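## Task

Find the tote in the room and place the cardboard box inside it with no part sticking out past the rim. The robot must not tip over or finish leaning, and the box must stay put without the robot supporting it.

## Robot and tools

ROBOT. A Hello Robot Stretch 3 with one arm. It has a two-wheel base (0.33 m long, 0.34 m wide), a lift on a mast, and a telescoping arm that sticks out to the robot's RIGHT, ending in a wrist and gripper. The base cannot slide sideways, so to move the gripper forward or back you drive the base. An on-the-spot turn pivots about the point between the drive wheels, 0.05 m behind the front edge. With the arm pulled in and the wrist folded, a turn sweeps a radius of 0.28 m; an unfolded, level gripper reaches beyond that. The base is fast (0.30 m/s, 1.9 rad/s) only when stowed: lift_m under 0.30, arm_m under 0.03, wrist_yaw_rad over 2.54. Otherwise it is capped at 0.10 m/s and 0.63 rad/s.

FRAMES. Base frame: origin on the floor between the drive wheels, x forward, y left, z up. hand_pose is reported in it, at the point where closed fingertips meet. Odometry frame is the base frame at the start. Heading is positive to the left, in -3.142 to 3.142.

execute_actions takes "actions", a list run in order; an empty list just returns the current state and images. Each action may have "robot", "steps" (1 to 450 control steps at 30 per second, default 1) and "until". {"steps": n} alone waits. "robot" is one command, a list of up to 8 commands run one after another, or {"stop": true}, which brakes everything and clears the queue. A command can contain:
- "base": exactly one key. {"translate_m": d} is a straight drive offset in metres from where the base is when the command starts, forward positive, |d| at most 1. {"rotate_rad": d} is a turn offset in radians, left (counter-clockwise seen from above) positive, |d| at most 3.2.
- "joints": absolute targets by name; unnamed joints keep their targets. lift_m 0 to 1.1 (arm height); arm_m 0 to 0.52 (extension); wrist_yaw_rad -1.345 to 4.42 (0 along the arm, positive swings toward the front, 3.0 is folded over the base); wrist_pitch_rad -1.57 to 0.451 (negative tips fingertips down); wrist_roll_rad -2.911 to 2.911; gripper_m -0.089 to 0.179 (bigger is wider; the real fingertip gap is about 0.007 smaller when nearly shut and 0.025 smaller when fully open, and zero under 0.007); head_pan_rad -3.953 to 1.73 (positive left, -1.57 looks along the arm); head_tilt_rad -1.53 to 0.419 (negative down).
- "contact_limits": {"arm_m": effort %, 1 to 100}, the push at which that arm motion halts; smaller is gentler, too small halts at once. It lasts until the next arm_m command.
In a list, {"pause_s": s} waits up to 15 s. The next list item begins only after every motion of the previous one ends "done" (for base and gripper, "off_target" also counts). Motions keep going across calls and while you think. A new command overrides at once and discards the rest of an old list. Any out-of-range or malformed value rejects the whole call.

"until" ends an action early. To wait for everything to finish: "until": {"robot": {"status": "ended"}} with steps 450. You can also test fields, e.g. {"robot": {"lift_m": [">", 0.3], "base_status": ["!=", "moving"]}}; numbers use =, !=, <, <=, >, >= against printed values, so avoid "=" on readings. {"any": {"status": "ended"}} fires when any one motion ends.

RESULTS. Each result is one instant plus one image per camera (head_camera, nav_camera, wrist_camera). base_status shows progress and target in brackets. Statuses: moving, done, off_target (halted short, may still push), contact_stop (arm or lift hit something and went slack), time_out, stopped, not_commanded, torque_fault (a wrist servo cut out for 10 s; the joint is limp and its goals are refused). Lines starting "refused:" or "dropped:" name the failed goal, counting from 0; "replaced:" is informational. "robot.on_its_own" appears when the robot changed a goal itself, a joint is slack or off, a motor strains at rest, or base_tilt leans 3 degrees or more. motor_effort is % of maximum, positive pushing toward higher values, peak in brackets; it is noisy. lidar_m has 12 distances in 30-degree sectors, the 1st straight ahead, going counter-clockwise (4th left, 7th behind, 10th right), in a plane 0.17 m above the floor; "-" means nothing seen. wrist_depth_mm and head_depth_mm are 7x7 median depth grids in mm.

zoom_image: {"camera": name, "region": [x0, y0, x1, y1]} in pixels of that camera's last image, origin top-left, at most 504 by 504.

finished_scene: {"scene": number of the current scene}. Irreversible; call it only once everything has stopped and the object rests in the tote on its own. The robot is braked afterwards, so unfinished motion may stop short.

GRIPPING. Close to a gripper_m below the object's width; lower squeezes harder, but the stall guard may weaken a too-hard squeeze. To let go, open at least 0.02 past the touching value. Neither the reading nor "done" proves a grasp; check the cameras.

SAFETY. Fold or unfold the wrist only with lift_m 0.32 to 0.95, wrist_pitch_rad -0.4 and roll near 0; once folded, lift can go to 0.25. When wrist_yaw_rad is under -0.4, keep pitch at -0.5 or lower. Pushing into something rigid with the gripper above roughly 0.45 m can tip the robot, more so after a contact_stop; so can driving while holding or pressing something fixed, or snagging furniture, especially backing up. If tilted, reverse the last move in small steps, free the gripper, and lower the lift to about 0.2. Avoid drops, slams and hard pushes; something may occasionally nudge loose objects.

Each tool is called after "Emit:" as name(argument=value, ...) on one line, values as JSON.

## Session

Emit:
execute_actions(actions=[])

Scene clock: 0.00 s.
robot.base_odometry: x=+0.000 y=+0.000 heading=+0.000 (m, m, rad; robot's odometry frame)
robot.turned_by_wheels: +0.000 (rad since the last result)
robot.turned_by_imu: +0.000 (rad since the last result)
robot.base_tilt: forward=+0.0 right=-0.3 (deg)
robot.lidar_m: 1.19 0.88 0.87 2.40 1.79 1.10 1.30 2.35 0.70 0.70 0.96 1.74
robot.head_depth_mm: 1832 1866 1886 1901 1893 1882 1836 / 1923 1973 1981 2010 1961 1978 1859 / 2004 2098 2099 2139 2102 2115 1936 / 2002 2206 2218 2264 1842 1688 1678 / 1985 2347 2378 2411 1705 1403 1404 / 1957 2491 2557 2603 1722 1200 1204 / 1962 2671 2729 2786 1756 1078 1049
robot.base_status: not_commanded
robot.joint_positions: lift_m=+0.594 arm_m=+0.002 wrist_yaw_rad=+2.797 wrist_pitch_rad=-0.325 wrist_roll_rad=-0.009 gripper_m=+0.037 head_pan_rad=-0.006 head_tilt_rad=-0.024
robot.joint_goals: lift_m=+0.594 arm_m=+0.002 wrist_yaw_rad=+2.797 wrist_pitch_rad=-0.325 wrist_roll_rad=-0.009 gripper_m=+0.037 head_pan_rad=-0.006 head_tilt_rad=-0.024
robot.joint_status: lift_m=not_commanded arm_m=not_commanded wrist_yaw_rad=not_commanded wrist_pitch_rad=not_commanded wrist_roll_rad=not_commanded gripper_m=not_commanded head_pan_rad=not_commanded head_tilt_rad=not_commanded
robot.measured_speeds: translate_m=+0.000 rotate_rad=+0.000 lift_m=+0.000 arm_m=+0.000 wrist_yaw_rad=+0.000 wrist_pitch_rad=+0.000 wrist_roll_rad=+0.000 head_pan_rad=+0.000 head_tilt_rad=+0.000
robot: refusals=0 queue=idle queue_left=0
robot.motor_effort: left_wheel=+1 right_wheel=-1 lift_m=+26 arm_m=-1 wrist_yaw_rad=+0 wrist_pitch_rad=+4 wrist_roll_rad=+1 gripper_m=-1 head_pan_rad=+0 head_tilt_rad=+1 (%)
robot.hand_pose: x=+0.0582 y=+0.0745 z=+0.6279 quat_wxyz=(+0.233, +0.704, -0.006, +0.671) (m; robot's base frame)
robot.wrist_depth_mm: - - - - - 706 659 / - - - - - 752 705 / - - - - - 798 725 / - - - - - 847 797 / - - - - - 921 822 / 943 947 - 977 970 948 893 / 795 - 782 796 784 790 803
pictures: head_camera (sideways: a quarter turn clockwise sets it upright), nav_camera (sideways: a quarter turn counterclockwise sets it upright), wrist_camera
Images, in order (width x height): head_camera 896x504, nav_camera 672x504, wrist_camera 644x364.

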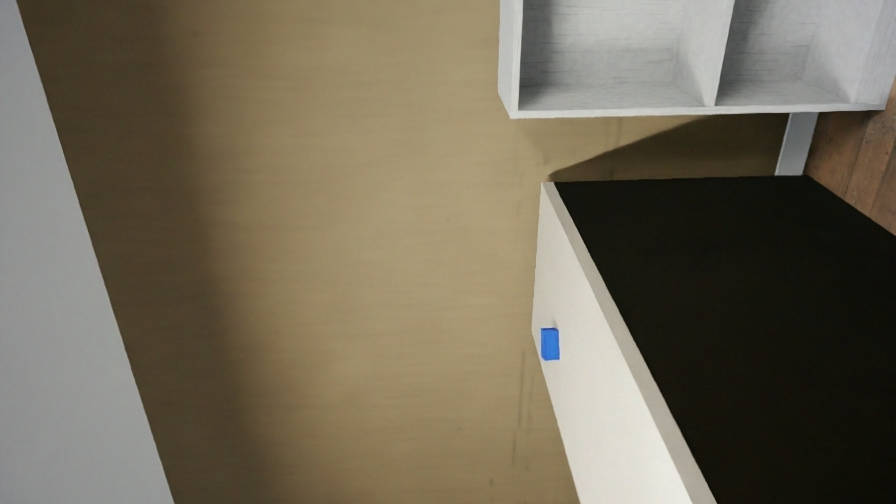

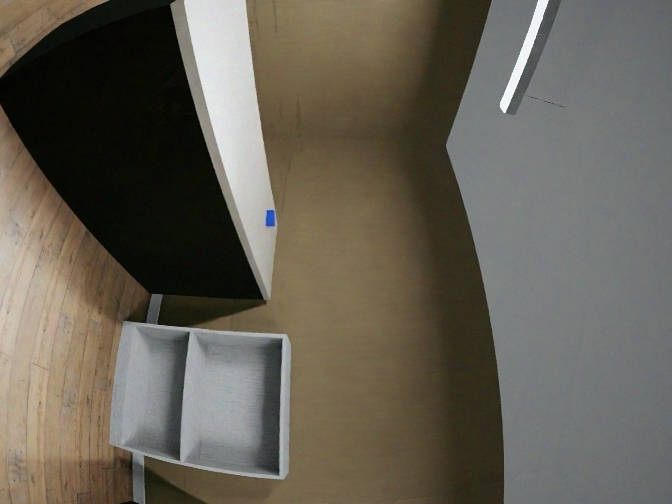

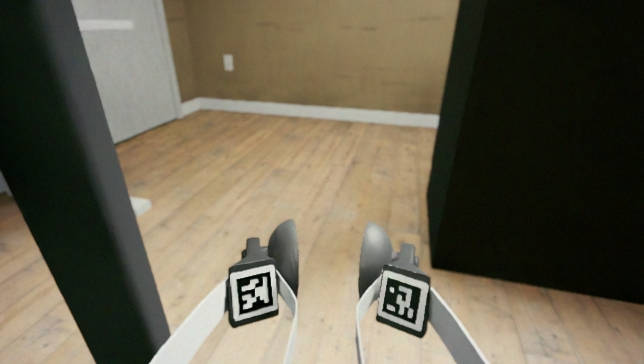

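Emit:
execute_actions(actions=[{"robot":{"joints":{"head_pan_rad":-1.4,"head_tilt_rad":-0.5,"lift_m":0.285,"wrist_pitch_rad":-0.4}},"steps":100,"until":{"robot":{"head_pan_rad_status":"done"}}}])

Emit:
execute_actions(actions=[{"robot":{"joints":{"head_pan_rad":-3.6,"head_tilt_rad":-0.6}},"steps":100,"until":{"robot":{"status":"ended"}}}])

Scene clock: 7.20 s.
robot.base_odometry: x=+0.000 y=+0.000 heading=+0.000 (m, m, rad; robot's odometry frame)
robot.turned_by_wheels: +0.000 (rad since the last result)
robot.turned_by_imu: +0.001 (rad since the last result)
robot.base_tilt: forward=+0.3 right=-0.3 (deg)
robot.lidar_m: 1.18 0.88 0.87 2.40 1.79 1.10 1.30 2.35 0.70 0.70 0.97 1.74
robot.head_depth_mm: 1991 2138 1207 784 800 948 1208 / 2133 2299 1210 826 871 974 1110 / 2273 2480 1218 875 960 1090 1214 / 2447 2682 1226 952 1076 1239 1277 / 2427 2613 1231 1063 1218 1410 1273 / 2184 2328 1238 1204 1408 1510 1282 / 2005 2116 1297 1386 1670 1546 1284
robot.base_status: not_commanded
robot.joint_positions: lift_m=+0.487 arm_m=+0.002 wrist_yaw_rad=+2.797 wrist_pitch_rad=-0.413 wrist_roll_rad=-0.009 gripper_m=+0.037 head_pan_rad=-1.393 head_tilt_rad=-0.494
robot.joint_goals: lift_m=+0.285 arm_m=+0.002 wrist_yaw_rad=+2.797 wrist_pitch_rad=-0.400 wrist_roll_rad=-0.009 gripper_m=+0.037 head_pan_rad=-1.400 head_tilt_rad=-0.500
robot.joint_status: lift_m=moving arm_m=not_commanded wrist_yaw_rad=not_commanded wrist_pitch_rad=moving wrist_roll_rad=not_commanded gripper_m=not_commanded head_pan_rad=done head_tilt_rad=done
robot.measured_speeds: translate_m=+0.000 rotate_rad=+0.000 lift_m=-0.110 arm_m=+0.000 wrist_yaw_rad=+0.000 wrist_pitch_rad=+0.000 wrist_roll_rad=+0.000 head_pan_rad=+0.000 head_tilt_rad=+0.000
robot: refusals=0 queue=running queue_left=0
robot.motor_effort: left_wheel=+1(1) right_wheel=-1(1) lift_m=+22(26) arm_m=-1(1) wrist_yaw_rad=+0(1) wrist_pitch_rad=+2(5) wrist_roll_rad=+1(1) gripper_m=+0(2) head_pan_rad=-4(51) head_tilt_rad=-2(22) (%)
robot.hand_pose: x=+0.0548 y=+0.0650 z=+0.5010 quat_wxyz=(+0.262, +0.704, +0.026, +0.660) (m; robot's base frame)
robot.wrist_depth_mm: - - - - - 711 666 / - - - - - 772 719 / - - - - - 808 754 / - - - - - 909 829 / 912 864 923 914 919 899 882 / 741 - 781 741 736 748 755 / 627 616 631 647 608 649 643
pictures: head_camera (sideways: a quarter turn clockwise sets it upright), nav_camera (sideways: a quarter turn counterclockwise sets it upright), wrist_camera
Images, in order (width x height): head_camera 896x504, nav_camera 672x504, wrist_camera 644x364.

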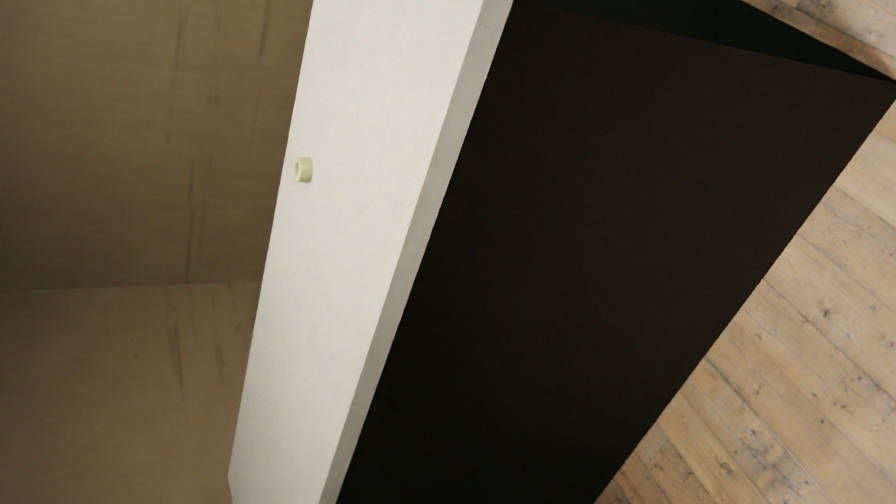

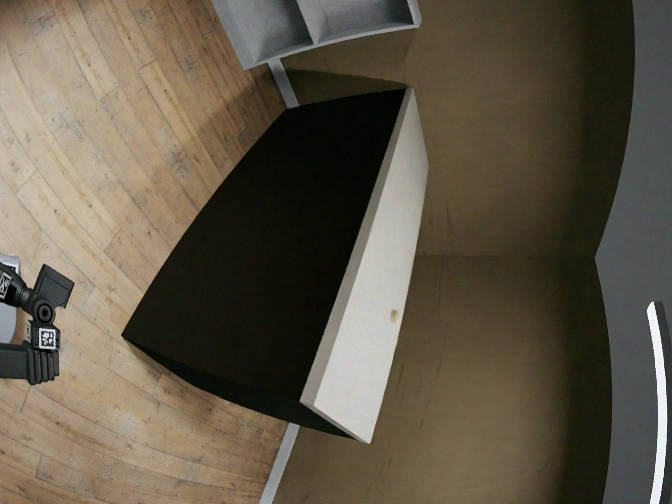

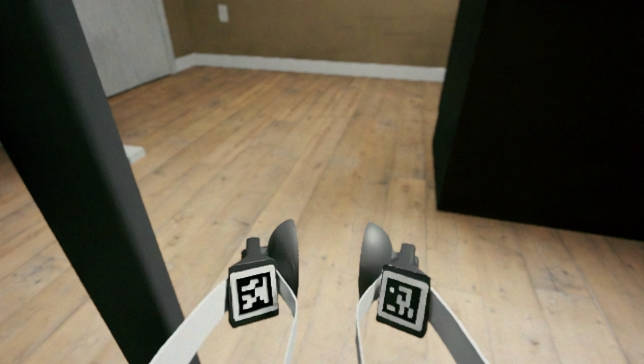

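Scene clock: 9.50 s.
robot.base_odometry: x=+0.000 y=+0.000 heading=+0.000 (m, m, rad; robot's odometry frame)
robot.turned_by_wheels: +0.000 (rad since the last result)
robot.turned_by_imu: +0.000 (rad since the last result)
robot.base_tilt: forward=+0.2 right=-0.4 (deg)
robot.lidar_m: 1.18 0.87 0.87 2.41 1.79 1.10 1.30 2.36 0.70 0.70 0.97 1.74
robot.head_depth_mm: 1438 1595 1376 1979 1735 1444 1261 / 1443 1604 1386 1651 1737 1427 1206 / 1454 1606 1390 1318 1689 1436 1206 / 1451 1624 1398 1481 1696 1430 1213 / 1465 1620 1402 2002 1699 1432 1212 / 1468 1645 1398 1537 1708 1429 1210 / 1478 1644 1790 2010 1758 1436 1215
robot.base_status: not_commanded
robot.joint_positions: lift_m=+0.285 arm_m=+0.002 wrist_yaw_rad=+2.797 wrist_pitch_rad=-0.415 wrist_roll_rad=-0.009 gripper_m=+0.037 head_pan_rad=-3.593 head_tilt_rad=-0.593
robot.joint_goals: lift_m=+0.285 arm_m=+0.002 wrist_yaw_rad=+2.797 wrist_pitch_rad=-0.400 wrist_roll_rad=-0.009 gripper_m=+0.037 head_pan_rad=-3.600 head_tilt_rad=-0.600
robot.joint_status: lift_m=done arm_m=not_commanded wrist_yaw_rad=not_commanded wrist_pitch_rad=done wrist_roll_rad=not_commanded gripper_m=not_commanded head_pan_rad=done head_tilt_rad=done
robot.measured_speeds: translate_m=+0.000 rotate_rad=+0.000 lift_m=+0.000 arm_m=+0.000 wrist_yaw_rad=+0.000 wrist_pitch_rad=+0.000 wrist_roll_rad=+0.000 head_pan_rad=+0.000 head_tilt_rad=+0.000
robot: refusals=0 queue=done queue_left=0
robot.motor_effort: left_wheel=+1(1) right_wheel=-1(1) lift_m=+22(22) arm_m=-1(1) wrist_yaw_rad=+0(1) wrist_pitch_rad=+4(6) wrist_roll_rad=+0(0) gripper_m=-1(0) head_pan_rad=-3(53) head_tilt_rad=-4(11) (%)
robot.hand_pose: x=+0.0548 y=+0.0648 z=+0.2986 quat_wxyz=(+0.262, +0.704, +0.026, +0.660) (m; robot's base frame)
robot.wrist_depth_mm: - - - - - 712 656 / - - - - - 759 719 / - - - - - 815 772 / - 739 763 770 764 764 772 / 593 617 602 627 591 607 606 / 504 - 525 492 507 502 512 / 439 - - 428 417 436 432
pictures: head_camera (sideways: a quarter turn clockwise sets it upright), nav_camera (sideways: a quarter turn counterclockwise sets it upright), wrist_camera
Images, in order (width x height): head_camera 896x504, nav_camera 672x504, wrist_camera 644x364.

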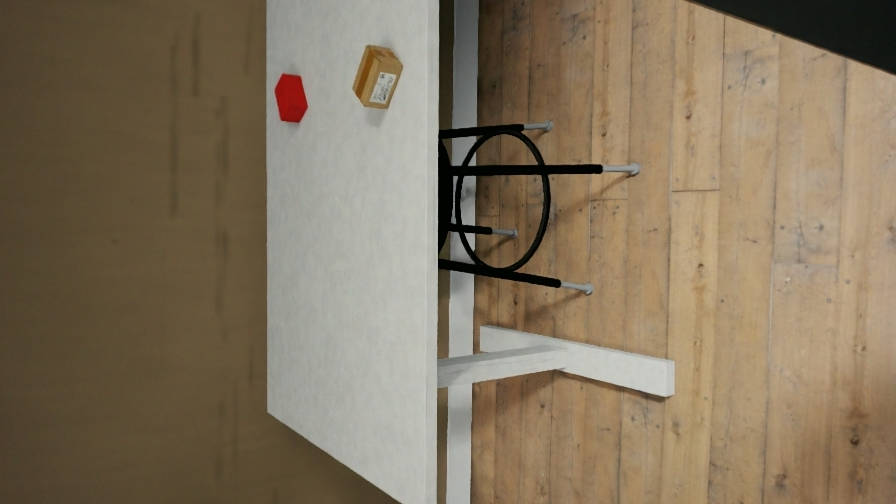

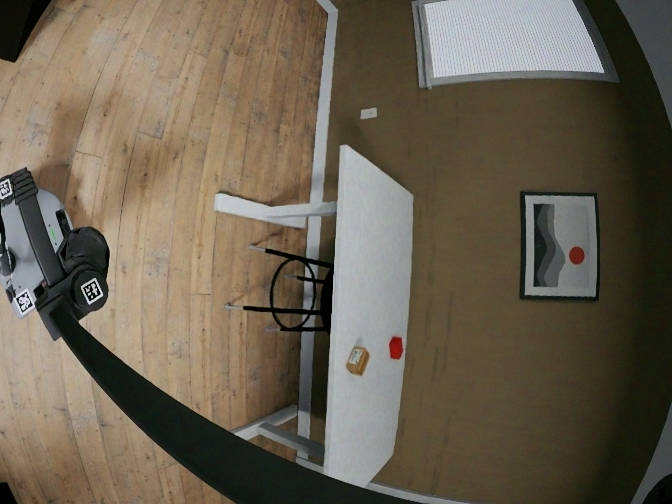

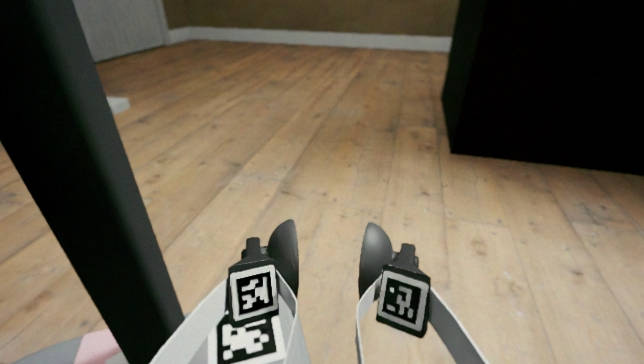

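Emit:
execute_actions(actions=[{"robot":[{"base":{"rotate_rad":-0.93},"joints":{"head_pan_rad":-1.57,"head_tilt_rad":-0.8}},{"base":{"translate_m":-0.59}}],"steps":300,"until":{"robot":{"status":"ended"}}},{"robot":{"base":{"rotate_rad":-1.075},"joints":{"lift_m":1.02}},"steps":300,"until":{"robot":{"lift_m":[">",0.5],"base_status":["!=","moving"]}}},{"robot":{"joints":{"wrist_yaw_rad":0,"wrist_pitch_rad":-1.0,"gripper_m":0.17}},"steps":300,"until":{"robot":{"wrist_yaw_rad":["<",1.5]}}},{"robot":{"joints":{"wrist_pitch_rad":-1.55}},"steps":300,"until":{"robot":{"lift_m":[">",0.97]}}},{"robot":{"joints":{"arm_m":0.3}},"steps":300,"until":{"robot":{"status":"ended"}}}])

Scene clock: 44.20 s.
robot.base_odometry: x=-0.353 y=+0.473 heading=-2.005 (m, m, rad; robot's odometry frame)
robot.turned_by_wheels: -2.005 (rad since the last result)
robot.turned_by_imu: -2.034 (rad since the last result)
robot.base_tilt: forward=+0.3 right=-0.4 (deg)
robot.lidar_m: 2.50 1.15 1.43 1.75 0.99 1.16 2.25 0.97 1.01 0.55 0.76 1.90
robot.head_depth_mm: - 1132 961 778 685 1282 1122 / 1012 1153 963 779 686 1276 1127 / - 1154 932 770 687 1279 1125 / - - 902 780 688 1253 1126 / 1029 1160 962 761 687 1282 1128 / 1039 1161 964 781 687 1285 1126 / 1042 1159 964 781 688 1285 1129
robot.base_status: done (rotate_rad -1.0748 of -1.0750)
robot.joint_positions: lift_m=+1.020 arm_m=+0.300 wrist_yaw_rad=+0.002 wrist_pitch_rad=-1.546 wrist_roll_rad=-0.009 gripper_m=+0.170 head_pan_rad=-1.577 head_tilt_rad=-0.791
robot.joint_goals: lift_m=+1.020 arm_m=+0.300 wrist_yaw_rad=+0.000 wrist_pitch_rad=-1.550 wrist_roll_rad=-0.009 gripper_m=+0.170 head_pan_rad=-1.570 head_tilt_rad=-0.800
robot.joint_status: lift_m=done arm_m=done wrist_yaw_rad=done wrist_pitch_rad=done wrist_roll_rad=not_commanded gripper_m=done head_pan_rad=done head_tilt_rad=done
robot.measured_speeds: translate_m=+0.000 rotate_rad=+0.000 lift_m=+0.000 arm_m=+0.000 wrist_yaw_rad=+0.000 wrist_pitch_rad=+0.000 wrist_roll_rad=+0.000 head_pan_rad=+0.000 head_tilt_rad=+0.000
robot: refusals=0 queue=done queue_left=0
robot.motor_effort: left_wheel=+4(9) right_wheel=-4(10) lift_m=+29(30) arm_m=+3(3) wrist_yaw_rad=-1(4) wrist_pitch_rad=-1(4) wrist_roll_rad=+0(1) gripper_m=+0(96) head_pan_rad=+4(50) head_tilt_rad=-4(13) (%)
robot.hand_pose: x=-0.0217 y=-0.4268 z=+0.9018 quat_wxyz=(+0.509, +0.496, -0.503, -0.492) (m; robot's base frame)
robot.wrist_depth_mm: 326 325 320 315 312 313 305 / 336 332 324 325 320 317 314 / 344 336 337 334 279 320 318 / 352 345 339 334 332 327 325 / - - - 343 339 333 333 / - - - - - - - / - - - - - - -
pictures: head_camera (sideways: a quarter turn clockwise sets it upright), nav_camera (sideways: a quarter turn counterclockwise sets it upright), wrist_camera
Images, in order (width x height): head_camera 896x504, nav_camera 672x504, wrist_camera 644x364.

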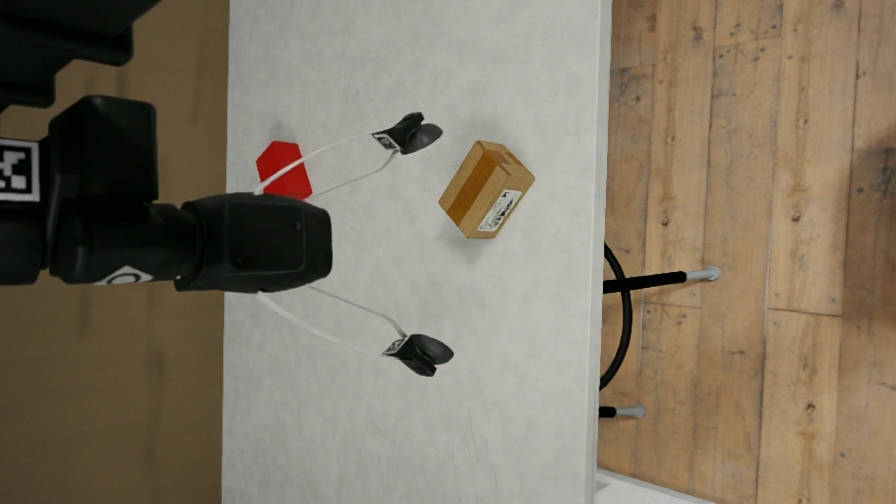

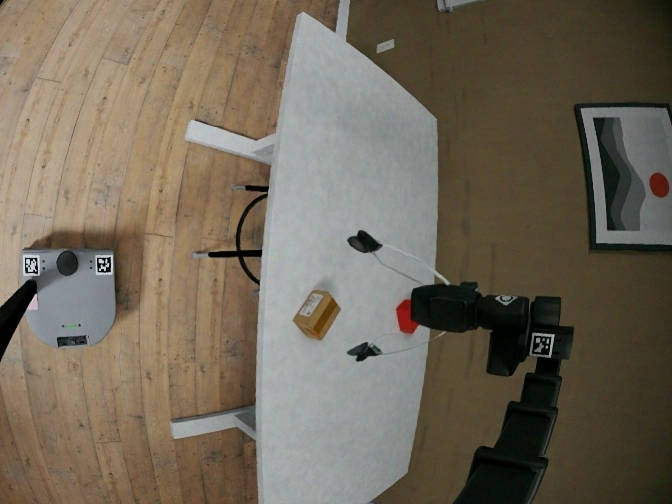

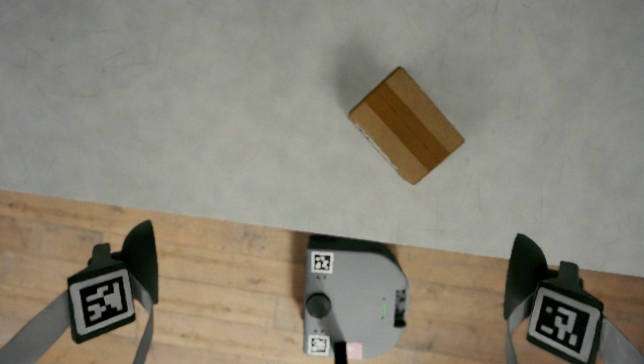

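Emit:
execute_actions(actions=[{"robot":{"base":{"translate_m":-0.053},"joints":{"arm_m":0.37,"lift_m":0.96,"wrist_roll_rad":-0.75,"gripper_m":0.15}},"steps":450,"until":{"robot":{"status":"ended"}}}])

Scene clock: 59.60 s.
robot.base_odometry: x=-0.331 y=+0.521 heading=-2.005 (m, m, rad; robot's odometry frame)
robot.turned_by_wheels: +0.000 (rad since the last result)
robot.turned_by_imu: +0.001 (rad since the last result)
robot.base_tilt: forward=+0.2 right=-0.4 (deg)
robot.lidar_m: 2.55 1.20 1.51 1.60 1.00 1.17 2.20 0.94 0.93 0.56 0.78 1.89
robot.head_depth_mm: 982 - - 778 670 1277 1124 / - 1153 960 780 672 1277 1122 / - 1154 959 780 687 1276 1124 / 980 - 903 751 687 1281 1128 / 1023 1158 961 781 689 1254 1128 / 1033 1158 966 781 687 1282 1128 / 1037 1160 965 781 689 1282 1127
robot.base_status: done (translate_m -0.0530 of -0.0530)
robot.joint_positions: lift_m=+0.960 arm_m=+0.370 wrist_yaw_rad=+0.001 wrist_pitch_rad=-1.547 wrist_roll_rad=-0.745 gripper_m=+0.150 head_pan_rad=-1.577 head_tilt_rad=-0.791
robot.joint_goals: lift_m=+0.960 arm_m=+0.370 wrist_yaw_rad=+0.000 wrist_pitch_rad=-1.550 wrist_roll_rad=-0.750 gripper_m=+0.150 head_pan_rad=-1.570 head_tilt_rad=-0.800
robot.joint_status: lift_m=done arm_m=done wrist_yaw_rad=done wrist_pitch_rad=done wrist_roll_rad=done gripper_m=done head_pan_rad=done head_tilt_rad=done
robot.measured_speeds: translate_m=+0.000 rotate_rad=+0.000 lift_m=+0.000 arm_m=+0.000 wrist_yaw_rad=+0.000 wrist_pitch_rad=+0.000 wrist_roll_rad=+0.000 head_pan_rad=+0.000 head_tilt_rad=+0.000
robot: refusals=0 queue=done queue_left=0
robot.motor_effort: left_wheel=+4(5) right_wheel=-4(8) lift_m=+22(28) arm_m=+3(3) wrist_yaw_rad=-1(1) wrist_pitch_rad=-1(1) wrist_roll_rad=-3(3) gripper_m=+0(86) head_pan_rad=+4(4) head_tilt_rad=-4(4) (%)
robot.hand_pose: x=-0.0215 y=-0.4968 z=+0.8421 quat_wxyz=(+0.655, +0.640, -0.286, -0.280) (m; robot's base frame)
robot.wrist_depth_mm: 270 267 264 261 256 256 255 / 280 272 267 268 263 262 258 / - 276 273 271 269 267 261 / - - 279 230 276 271 268 / - - 285 234 283 276 277 / - - 292 291 284 - 282 / - - - 297 290 291 284
pictures: head_camera (sideways: a quarter turn clockwise sets it upright), nav_camera (sideways: a quarter turn counterclockwise sets it upright), wrist_camera
Images, in order (width x height): head_camera 896x504, nav_camera 672x504, wrist_camera 644x364.

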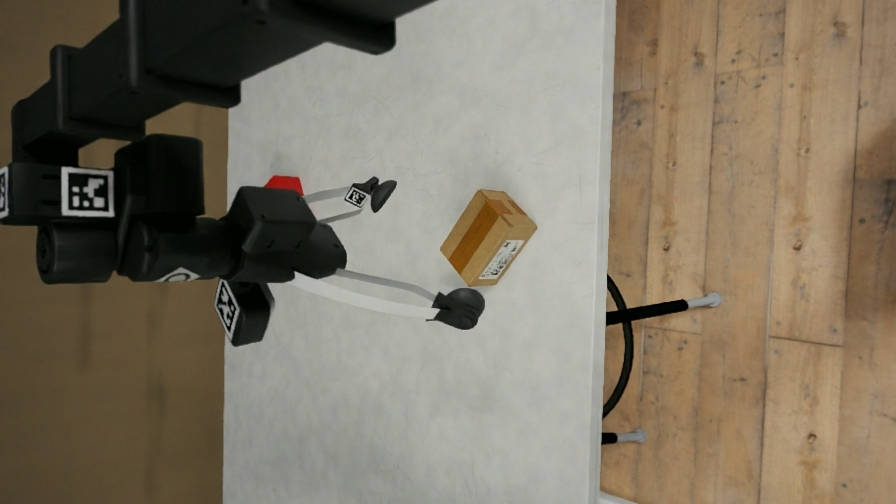

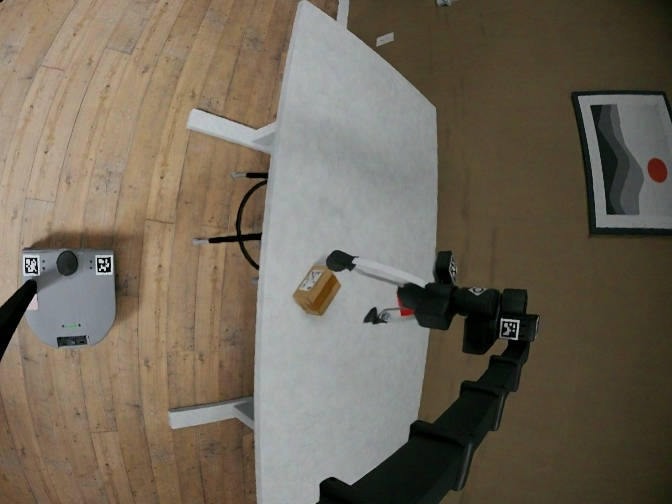

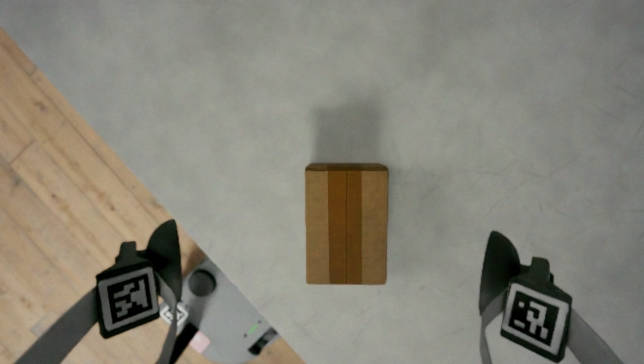

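Emit:
execute_actions(actions=[{"robot":[{"base":{"translate_m":-0.008},"joints":{"arm_m":0.378,"lift_m":0.862}}],"steps":450,"until":{"robot":{"status":"ended"}}}])

Scene clock: 65.23 s.
robot.base_odometry: x=-0.327 y=+0.528 heading=-2.005 (m, m, rad; robot's odometry frame)
robot.turned_by_wheels: +0.000 (rad since the last result)
robot.turned_by_imu: +0.001 (rad since the last result)
robot.base_tilt: forward=+0.2 right=-0.3 (deg)
robot.lidar_m: 2.56 1.21 1.53 1.58 1.00 1.17 2.19 0.93 0.93 0.56 0.78 1.89
robot.head_depth_mm: 1002 1123 995 - - 1278 1107 / 1010 1110 - 760 670 1282 1123 / 1015 1114 929 778 687 1284 1124 / 1021 1128 - 693 686 1274 1128 / 1023 1154 995 781 688 1259 1122 / 1034 1155 965 782 689 1282 1125 / 1037 1159 962 784 688 1282 1127
robot.base_status: done (translate_m -0.0080 of -0.0080)
robot.joint_positions: lift_m=+0.862 arm_m=+0.378 wrist_yaw_rad=+0.001 wrist_pitch_rad=-1.547 wrist_roll_rad=-0.745 gripper_m=+0.150 head_pan_rad=-1.577 head_tilt_rad=-0.791
robot.joint_goals: lift_m=+0.862 arm_m=+0.378 wrist_yaw_rad=+0.000 wrist_pitch_rad=-1.550 wrist_roll_rad=-0.750 gripper_m=+0.150 head_pan_rad=-1.570 head_tilt_rad=-0.800
robot.joint_status: lift_m=done arm_m=done wrist_yaw_rad=done wrist_pitch_rad=done wrist_roll_rad=done gripper_m=done head_pan_rad=done head_tilt_rad=done
robot.measured_speeds: translate_m=+0.000 rotate_rad=+0.000 lift_m=+0.000 arm_m=+0.000 wrist_yaw_rad=+0.000 wrist_pitch_rad=+0.000 wrist_roll_rad=+0.000 head_pan_rad=+0.000 head_tilt_rad=+0.000
robot: refusals=0 queue=done queue_left=0
robot.motor_effort: left_wheel=+3(5) right_wheel=-4(8) lift_m=+22(23) arm_m=+3(4) wrist_yaw_rad=-2(1) wrist_pitch_rad=-1(1) wrist_roll_rad=-3(3) gripper_m=-1(0) head_pan_rad=+4(3) head_tilt_rad=-4(3) (%)
robot.hand_pose: x=-0.0215 y=-0.5048 z=+0.7441 quat_wxyz=(+0.655, +0.640, -0.286, -0.280) (m; robot's base frame)
robot.wrist_depth_mm: 175 173 172 169 169 166 165 / 178 176 173 175 170 169 168 / 183 180 178 176 174 173 171 / 187 185 182 144 177 176 176 / 915 188 185 133 181 180 178 / 976 - 190 136 184 - 181 / - 961 194 139 188 189 186
pictures: head_camera (sideways: a quarter turn clockwise sets it upright), nav_camera (sideways: a quarter turn counterclockwise sets it upright), wrist_camera
Images, in order (width x height): head_camera 896x504, nav_camera 672x504, wrist_camera 644x364.

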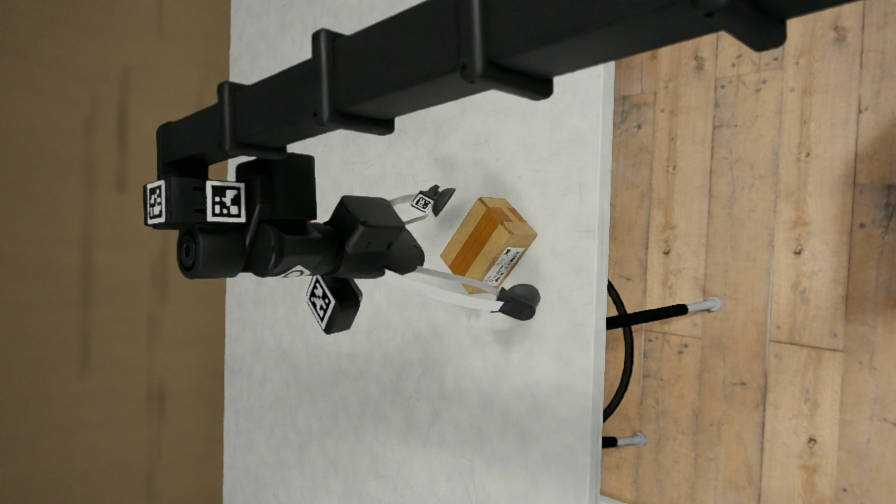

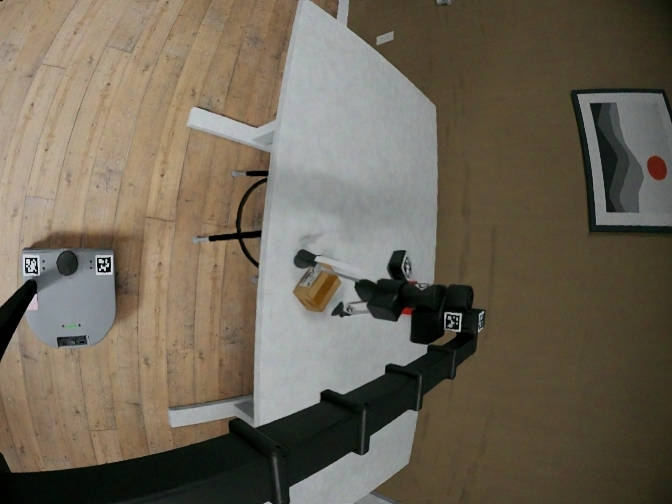

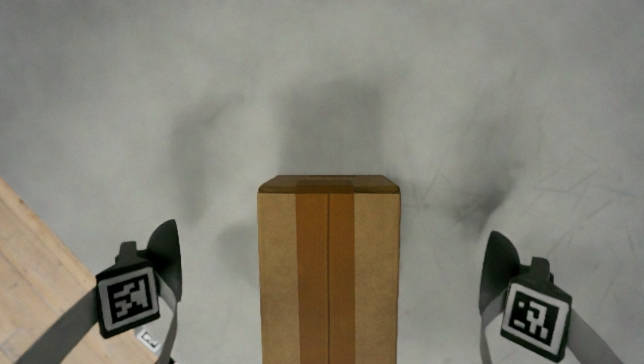

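Emit:
execute_actions(actions=[{"robot":[{"joints":{"gripper_m":0.01}},{"joints":{"lift_m":0.91,"head_pan_rad":1.73,"head_tilt_rad":-0.6}}],"steps":450,"until":{"robot":{"lift_m":[">",0.895]}}},{"robot":{"base":{"translate_m":-0.9},"joints":{"arm_m":0,"wrist_roll_rad":0}},"steps":450,"until":{"robot":{"arm_m":["<",0.05]}}}])

Emit:
execute_actions(actions=[{"robot":{"joints":{"wrist_yaw_rad":2.7,"lift_m":0.285}},"steps":450,"until":{"robot":{"wrist_yaw_rad":[">",0.9]}}},{"robot":{"joints":{"wrist_pitch_rad":-0.4}},"steps":450,"until":{"robot":{"status":"ended"}}}])

Scene clock: 80.53 s.
robot.base_odometry: x=-0.220 y=+0.759 heading=-2.005 (m, m, rad; robot's odometry frame)
robot.turned_by_wheels: +0.000 (rad since the last result)
robot.turned_by_imu: +0.001 (rad since the last result)
robot.base_tilt: forward=+1.1 right=-1.5 (deg)
robot.lidar_m: 2.82 1.43 1.93 0.87 0.82 1.97 1.94 1.47 0.77 0.83 0.65 1.10
robot.head_depth_mm: 2099 2296 2505 2177 1715 1413 1194 / 2135 2319 2575 2168 1717 1406 1199 / 2204 2359 2638 2187 1719 1414 1196 / 2236 1611 1545 1759 1676 1422 1204 / 2288 1480 1033 1075 1305 - 1180 / 2343 1486 910 965 - - - / 2392 1493 968 - - - -
robot.base_status: moving (translate_m -0.2546 of -0.9000)
robot.joint_positions: lift_m=+0.910 arm_m=+0.048 wrist_yaw_rad=+0.001 wrist_pitch_rad=-1.547 wrist_roll_rad=-0.005 gripper_m=+0.011 head_pan_rad=+1.717 head_tilt_rad=-0.606
robot.joint_goals: lift_m=+0.910 arm_m=+0.000 wrist_yaw_rad=+0.000 wrist_pitch_rad=-1.550 wrist_roll_rad=+0.000 gripper_m=+0.010 head_pan_rad=+1.730 head_tilt_rad=-0.600
robot.joint_status: lift_m=moving arm_m=moving wrist_yaw_rad=done wrist_pitch_rad=done wrist_roll_rad=moving gripper_m=done head_pan_rad=done head_tilt_rad=done
robot.measured_speeds: translate_m=-0.100 rotate_rad=+0.000 lift_m=+0.000 arm_m=-0.115 wrist_yaw_rad=+0.000 wrist_pitch_rad=+0.000 wrist_roll_rad=+0.000 head_pan_rad=+0.000 head_tilt_rad=+0.000
robot: refusals=0 queue=running queue_left=0
robot.motor_effort: left_wheel=+1(5) right_wheel=-5(9) lift_m=+30(32) arm_m=-5(4) wrist_yaw_rad=-2(1) wrist_pitch_rad=-1(1) wrist_roll_rad=+3(4) gripper_m=-22(98) head_pan_rad=+4(51) head_tilt_rad=+1(13) (%)
robot.hand_pose: x=-0.0217 y=-0.1748 z=+0.7918 quat_wxyz=(+0.508, +0.495, -0.504, -0.493) (m; robot's base frame)
robot.wrist_depth_mm: 917 897 875 891 875 878 826 / 926 931 896 872 862 828 864 / 921 944 951 912 897 899 861 / 919 944 952 143 882 884 898 / - 908 958 128 129 960 918 / - - - 131 129 931 958 / - - - 135 - 988 956
pictures: head_camera (sideways: a quarter turn clockwise sets it upright), nav_camera (sideways: a quarter turn counterclockwise sets it upright), wrist_camera
Images, in order (width x height): head_camera 896x504, nav_camera 672x504, wrist_camera 644x364.

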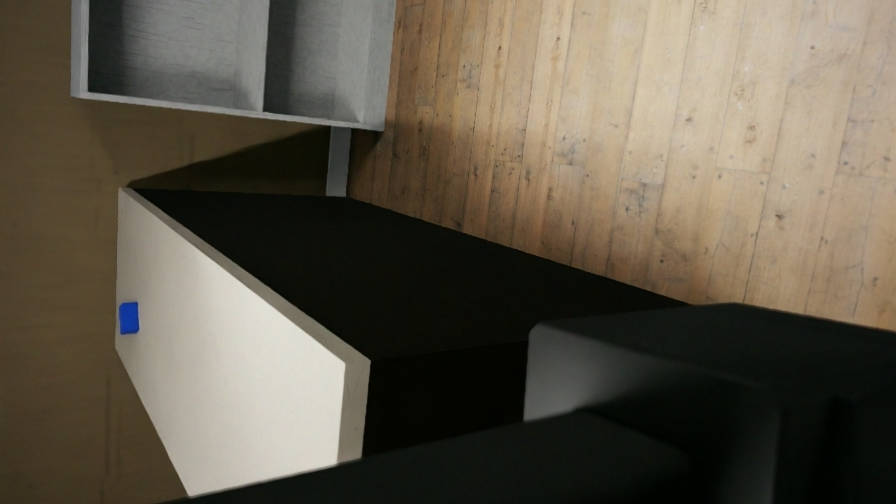

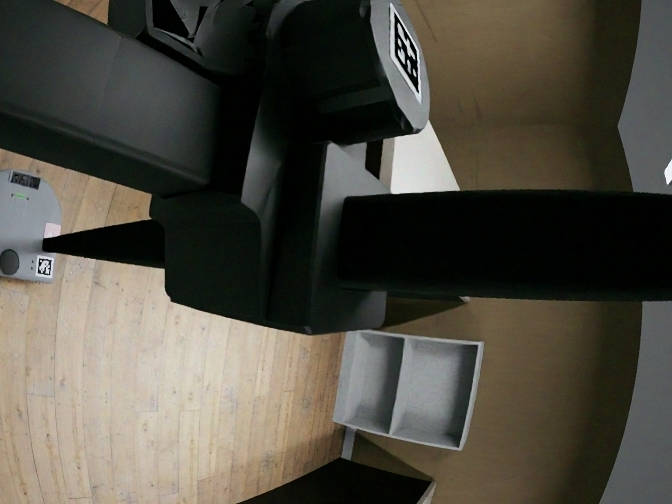

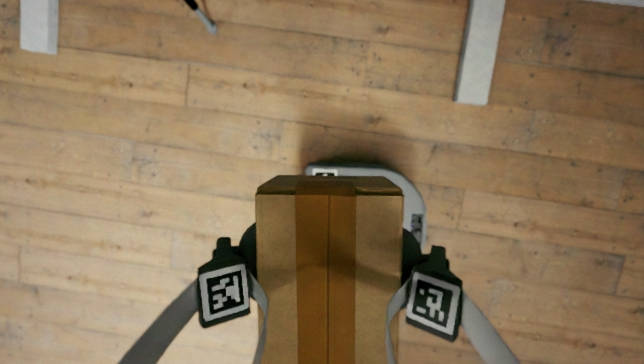

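Scene clock: 87.47 s.
robot.base_odometry: x=+0.051 y=+1.345 heading=-2.005 (m, m, rad; robot's odometry frame)
robot.turned_by_wheels: +0.000 (rad since the last result)
robot.turned_by_imu: +0.000 (rad since the last result)
robot.base_tilt: forward=+0.1 right=-0.1 (deg)
robot.lidar_m: 2.33 2.03 0.84 0.83 1.68 1.32 1.30 1.39 1.08 0.76 0.69 1.63
robot.head_depth_mm: 2159 1441 895 907 1049 1241 1198 / 2193 1448 899 937 1085 1284 1198 / 2244 1454 902 960 1121 1313 1202 / 2292 2481 914 990 1161 1351 1204 / 2351 2610 2808 2110 1728 1419 1204 / 2399 2677 2879 2217 1765 1454 - / 2240 2366 2582 - - - -
robot.base_status: done (translate_m -0.9000 of -0.9000)
robot.joint_positions: lift_m=+0.285 arm_m=+0.002 wrist_yaw_rad=+2.697 wrist_pitch_rad=-0.426 wrist_roll_rad=-0.003 gripper_m=+0.011 head_pan_rad=+1.717 head_tilt_rad=-0.606
robot.joint_goals: lift_m=+0.285 arm_m=+0.000 wrist_yaw_rad=+2.700 wrist_pitch_rad=-0.400 wrist_roll_rad=+0.000 gripper_m=+0.010 head_pan_rad=+1.730 head_tilt_rad=-0.600
robot.joint_status: lift_m=done arm_m=done wrist_yaw_rad=done wrist_pitch_rad=done wrist_roll_rad=done gripper_m=done head_pan_rad=done head_tilt_rad=done
robot.measured_speeds: translate_m=+0.000 rotate_rad=+0.000 lift_m=+0.000 arm_m=+0.000 wrist_yaw_rad=+0.000 wrist_pitch_rad=+0.000 wrist_roll_rad=+0.000 head_pan_rad=+0.000 head_tilt_rad=+0.000
robot: refusals=0 queue=done queue_left=0
robot.motor_effort: left_wheel=+4(10) right_wheel=-3(10) lift_m=+23(23) arm_m=-4(4) wrist_yaw_rad=+3(5) wrist_pitch_rad=+7(9) wrist_roll_rad=+2(3) gripper_m=-20(21) head_pan_rad=+4(4) head_tilt_rad=+2(2) (%)
robot.hand_pose: x=+0.0747 y=+0.0547 z=+0.2960 quat_wxyz=(+0.298, +0.706, -0.006, +0.642) (m; robot's base frame)
robot.wrist_depth_mm: - 703 759 806 - - - / - 753 821 879 - - - / - 863 869 893 - - - / - 733 729 145 742 754 744 / - 593 595 128 556 596 590 / - 515 - 131 130 494 498 / 427 - - 134 419 430 426
pictures: head_camera (sideways: a quarter turn clockwise sets it upright), nav_camera (sideways: a quarter turn counterclockwise sets it upright), wrist_camera
Images, in order (width x height): head_camera 896x504, nav_camera 672x504, wrist_camera 644x364.

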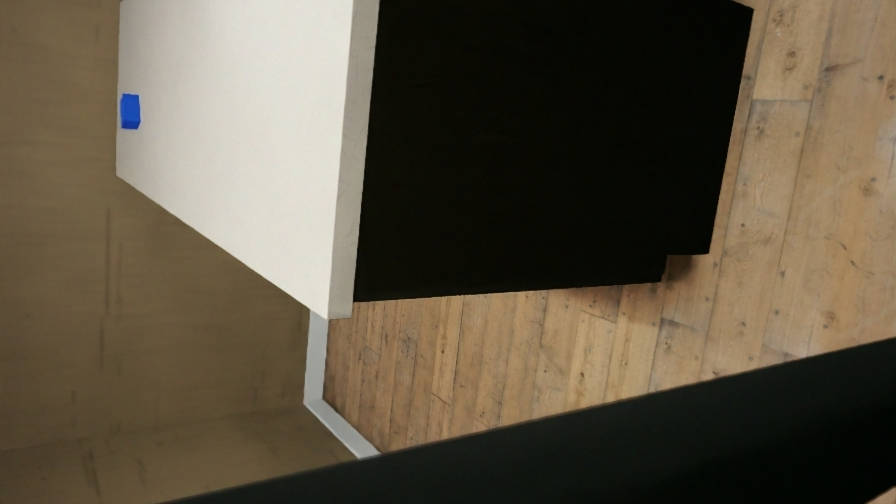

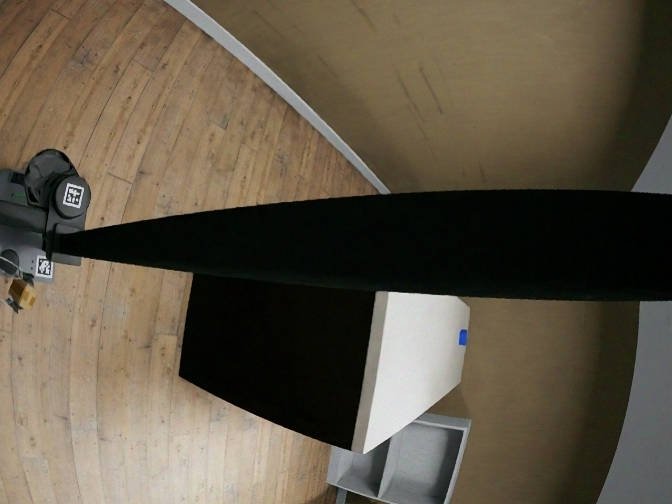

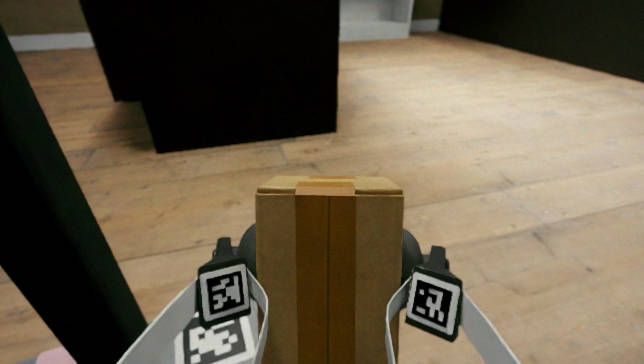

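The aisle is only partly visible, so I'll back up further to see the rest.

Emit:
execute_actions(actions=[{"robot":{"base":{"translate_m":-0.4},"joints":{"head_pan_rad":1.45}},"steps":450,"until":{"robot":{"status":"ended"}}}])

Scene clock: 93.47 s.
robot.base_odometry: x=+0.219 y=+1.708 heading=-2.005 (m, m, rad; robot's odometry frame)
robot.turned_by_wheels: +0.000 (rad since the last result)
robot.turned_by_imu: +0.000 (rad since the last result)
robot.base_tilt: forward=+0.2 right=-0.4 (deg)
robot.lidar_m: 2.44 1.12 0.88 0.95 1.17 0.92 0.90 0.97 1.05 1.03 0.89 1.49
robot.head_depth_mm: 2288 1441 948 1039 1217 1376 1196 / 2278 1447 950 1030 1211 1373 1202 / 2266 1458 953 1072 1228 1380 1201 / 2268 2460 2712 2138 1729 1410 1205 / 2279 2522 2731 2221 1727 1419 1202 / 2265 2508 2734 2211 1735 1422 1203 / 2241 2496 2711 2216 1730 1422 1231
robot.base_status: done (translate_m -0.4000 of -0.4000)
robot.joint_positions: lift_m=+0.285 arm_m=+0.002 wrist_yaw_rad=+2.698 wrist_pitch_rad=-0.425 wrist_roll_rad=-0.003 gripper_m=+0.011 head_pan_rad=+1.457 head_tilt_rad=-0.606
robot.joint_goals: lift_m=+0.285 arm_m=+0.000 wrist_yaw_rad=+2.700 wrist_pitch_rad=-0.400 wrist_roll_rad=+0.000 gripper_m=+0.010 head_pan_rad=+1.450 head_tilt_rad=-0.600
robot.joint_status: lift_m=done arm_m=done wrist_yaw_rad=done wrist_pitch_rad=done wrist_roll_rad=done gripper_m=done head_pan_rad=done head_tilt_rad=done
robot.measured_speeds: translate_m=+0.000 rotate_rad=+0.000 lift_m=+0.000 arm_m=+0.000 wrist_yaw_rad=+0.000 wrist_pitch_rad=+0.000 wrist_roll_rad=+0.000 head_pan_rad=+0.000 head_tilt_rad=+0.000
robot: refusals=0 queue=done queue_left=0
robot.motor_effort: left_wheel=+3(7) right_wheel=-4(10) lift_m=+23(23) arm_m=-4(4) wrist_yaw_rad=+1(2) wrist_pitch_rad=+7(7) wrist_roll_rad=+2(2) gripper_m=-20(20) head_pan_rad=-3(27) head_tilt_rad=+2(0) (%)
robot.hand_pose: x=+0.0747 y=+0.0547 z=+0.2961 quat_wxyz=(+0.298, +0.706, -0.006, +0.642) (m; robot's base frame)
robot.wrist_depth_mm: - - - 837 903 - - / - - - 935 - - - / - - - 967 - - - / - 740 739 145 741 751 739 / - 588 603 128 548 594 600 / - 504 - 131 130 494 505 / 430 - - 133 415 431 426
pictures: head_camera (sideways: a quarter turn clockwise sets it upright), nav_camera (sideways: a quarter turn counterclockwise sets it upright), wrist_camera
Images, in order (width x height): head_camera 896x504, nav_camera 672x504, wrist_camera 644x364.

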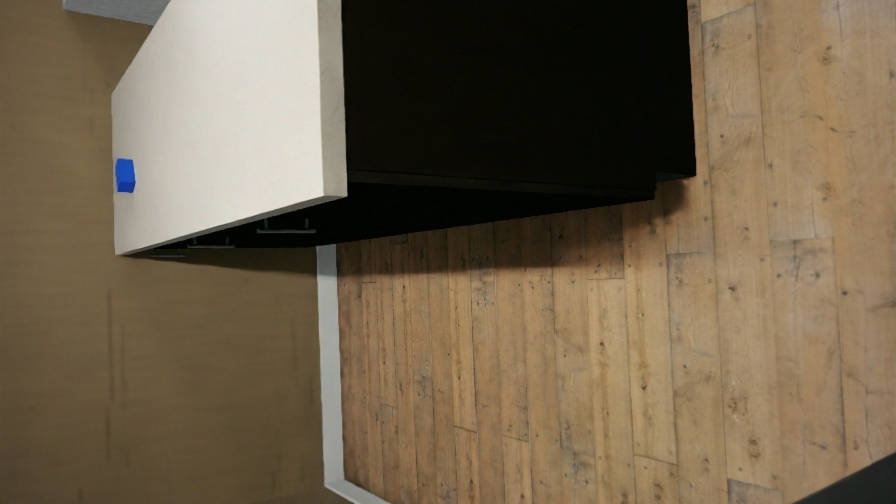

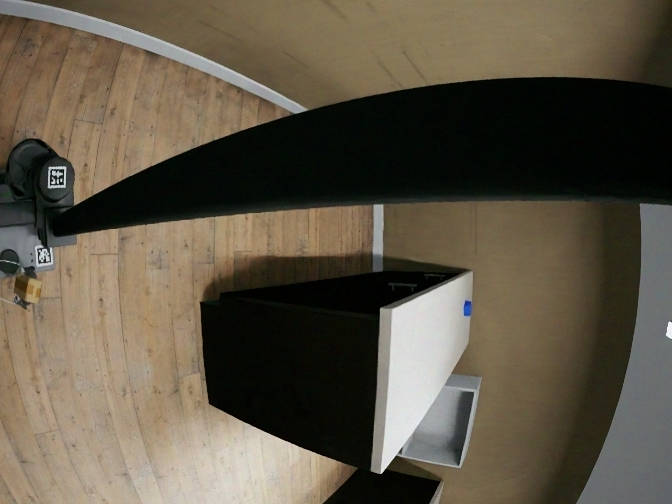

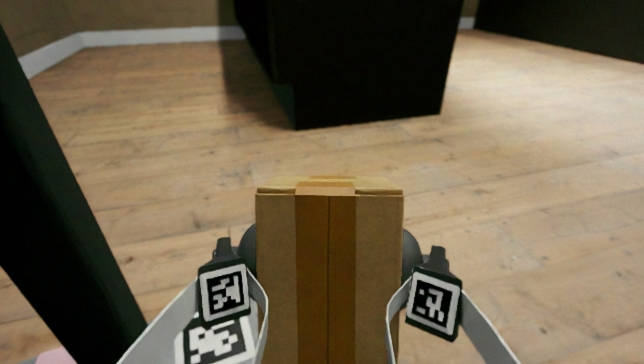

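Emit:
execute_actions(actions=[{"robot":[{"base":{"rotate_rad":0.1},"joints":{"head_pan_rad":1.2}},{"base":{"translate_m":1.0}}],"steps":450,"until":{"robot":{"translate_m":[">",0.8]}}},{"robot":{"base":{"translate_m":1.0}},"steps":450,"until":{"robot":{"translate_m":["<",0.3]}}},{"steps":450,"until":{"robot":{"translate_m":[">",0.8]}}},{"robot":{"base":{"translate_m":1.0}},"steps":5},{"steps":450,"until":{"robot":{"translate_m":[">",0.6]}}}])

Scene clock: 112.07 s.
robot.base_odometry: x=-0.507 y=-0.385 heading=-1.905 (m, m, rad; robot's odometry frame)
robot.turned_by_wheels: +0.100 (rad since the last result)
robot.turned_by_imu: +0.107 (rad since the last result)
robot.base_tilt: forward=+0.5 right=-1.3 (deg)
robot.lidar_m: 1.69 0.51 0.43 1.99 1.72 1.50 3.05 1.12 1.04 1.50 1.68 1.70
robot.head_depth_mm: 2051 2239 898 651 615 755 982 / 2022 1456 900 652 594 725 928 / 1977 1460 902 653 574 694 882 / 1941 1468 906 656 591 722 952 / 1904 1564 1089 1636 1624 1411 1206 / 1877 2070 2312 2191 1734 1417 1203 / 1829 2013 2213 2157 1730 1425 1202
robot.base_status: moving (translate_m +0.6057 of +1.0000)
robot.joint_positions: lift_m=+0.285 arm_m=+0.002 wrist_yaw_rad=+2.698 wrist_pitch_rad=-0.425 wrist_roll_rad=-0.003 gripper_m=+0.011 head_pan_rad=+1.207 head_tilt_rad=-0.606
robot.joint_goals: lift_m=+0.285 arm_m=+0.000 wrist_yaw_rad=+2.700 wrist_pitch_rad=-0.400 wrist_roll_rad=+0.000 gripper_m=+0.010 head_pan_rad=+1.200 head_tilt_rad=-0.600
robot.joint_status: lift_m=done arm_m=done wrist_yaw_rad=done wrist_pitch_rad=done wrist_roll_rad=done gripper_m=done head_pan_rad=done head_tilt_rad=done
robot.measured_speeds: translate_m=+0.293 rotate_rad=+0.000 lift_m=+0.000 arm_m=+0.000 wrist_yaw_rad=+0.000 wrist_pitch_rad=+0.000 wrist_roll_rad=+0.000 head_pan_rad=+0.000 head_tilt_rad=+0.000
robot: refusals=0 queue=running queue_left=0
robot.motor_effort: left_wheel=+0(6) right_wheel=+4(8) lift_m=+23(23) arm_m=-4(5) wrist_yaw_rad=+4(3) wrist_pitch_rad=+7(7) wrist_roll_rad=+2(2) gripper_m=-19(20) head_pan_rad=-4(26) head_tilt_rad=+1(1) (%)
robot.hand_pose: x=+0.0748 y=+0.0548 z=+0.2961 quat_wxyz=(+0.298, +0.706, -0.006, +0.642) (m; robot's base frame)
robot.wrist_depth_mm: - - - 430 449 467 488 / - - - 467 479 500 534 / - - - 515 521 564 853 / - 709 747 145 580 625 749 / - 593 591 128 549 600 606 / - 513 - 131 130 503 498 / 424 - - 134 418 430 427
pictures: head_camera (sideways: a quarter turn clockwise sets it upright), nav_camera (sideways: a quarter turn counterclockwise sets it upright), wrist_camera
Images, in order (width x height): head_camera 896x504, nav_camera 672x504, wrist_camera 644x364.

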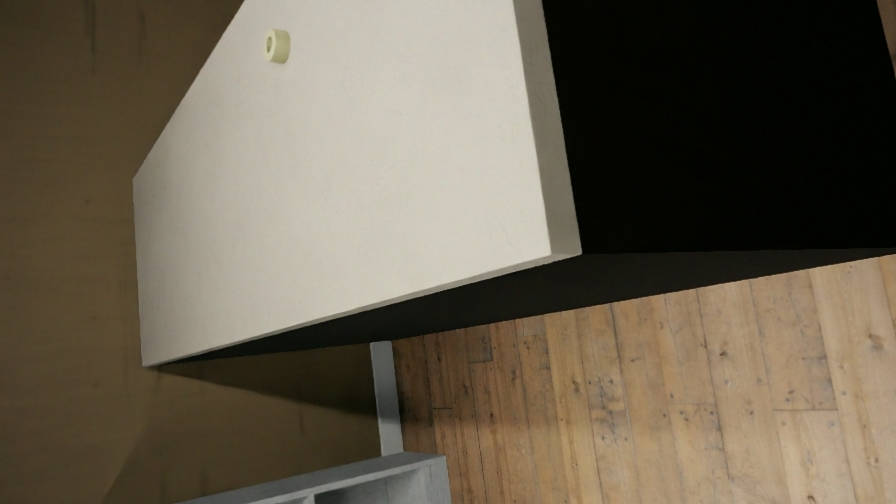

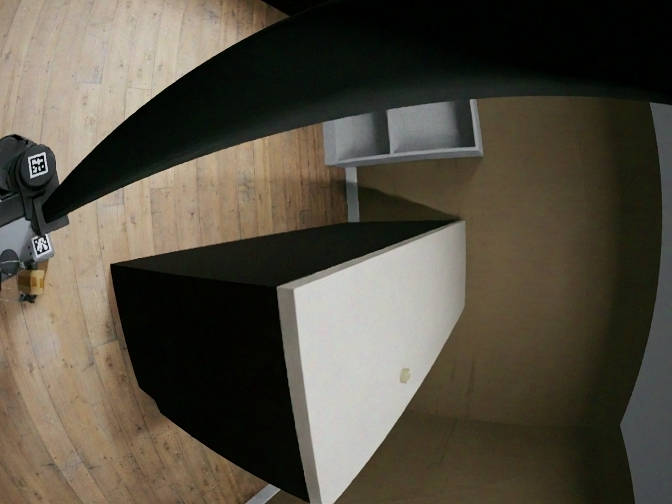

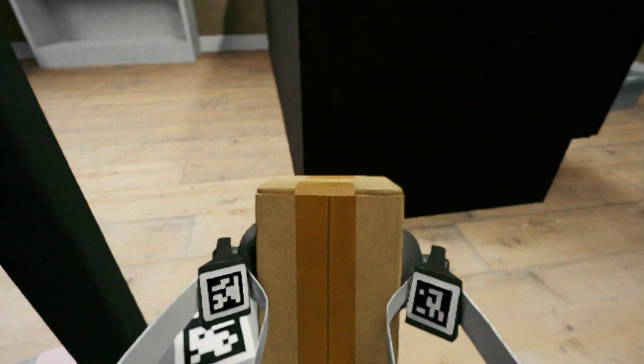

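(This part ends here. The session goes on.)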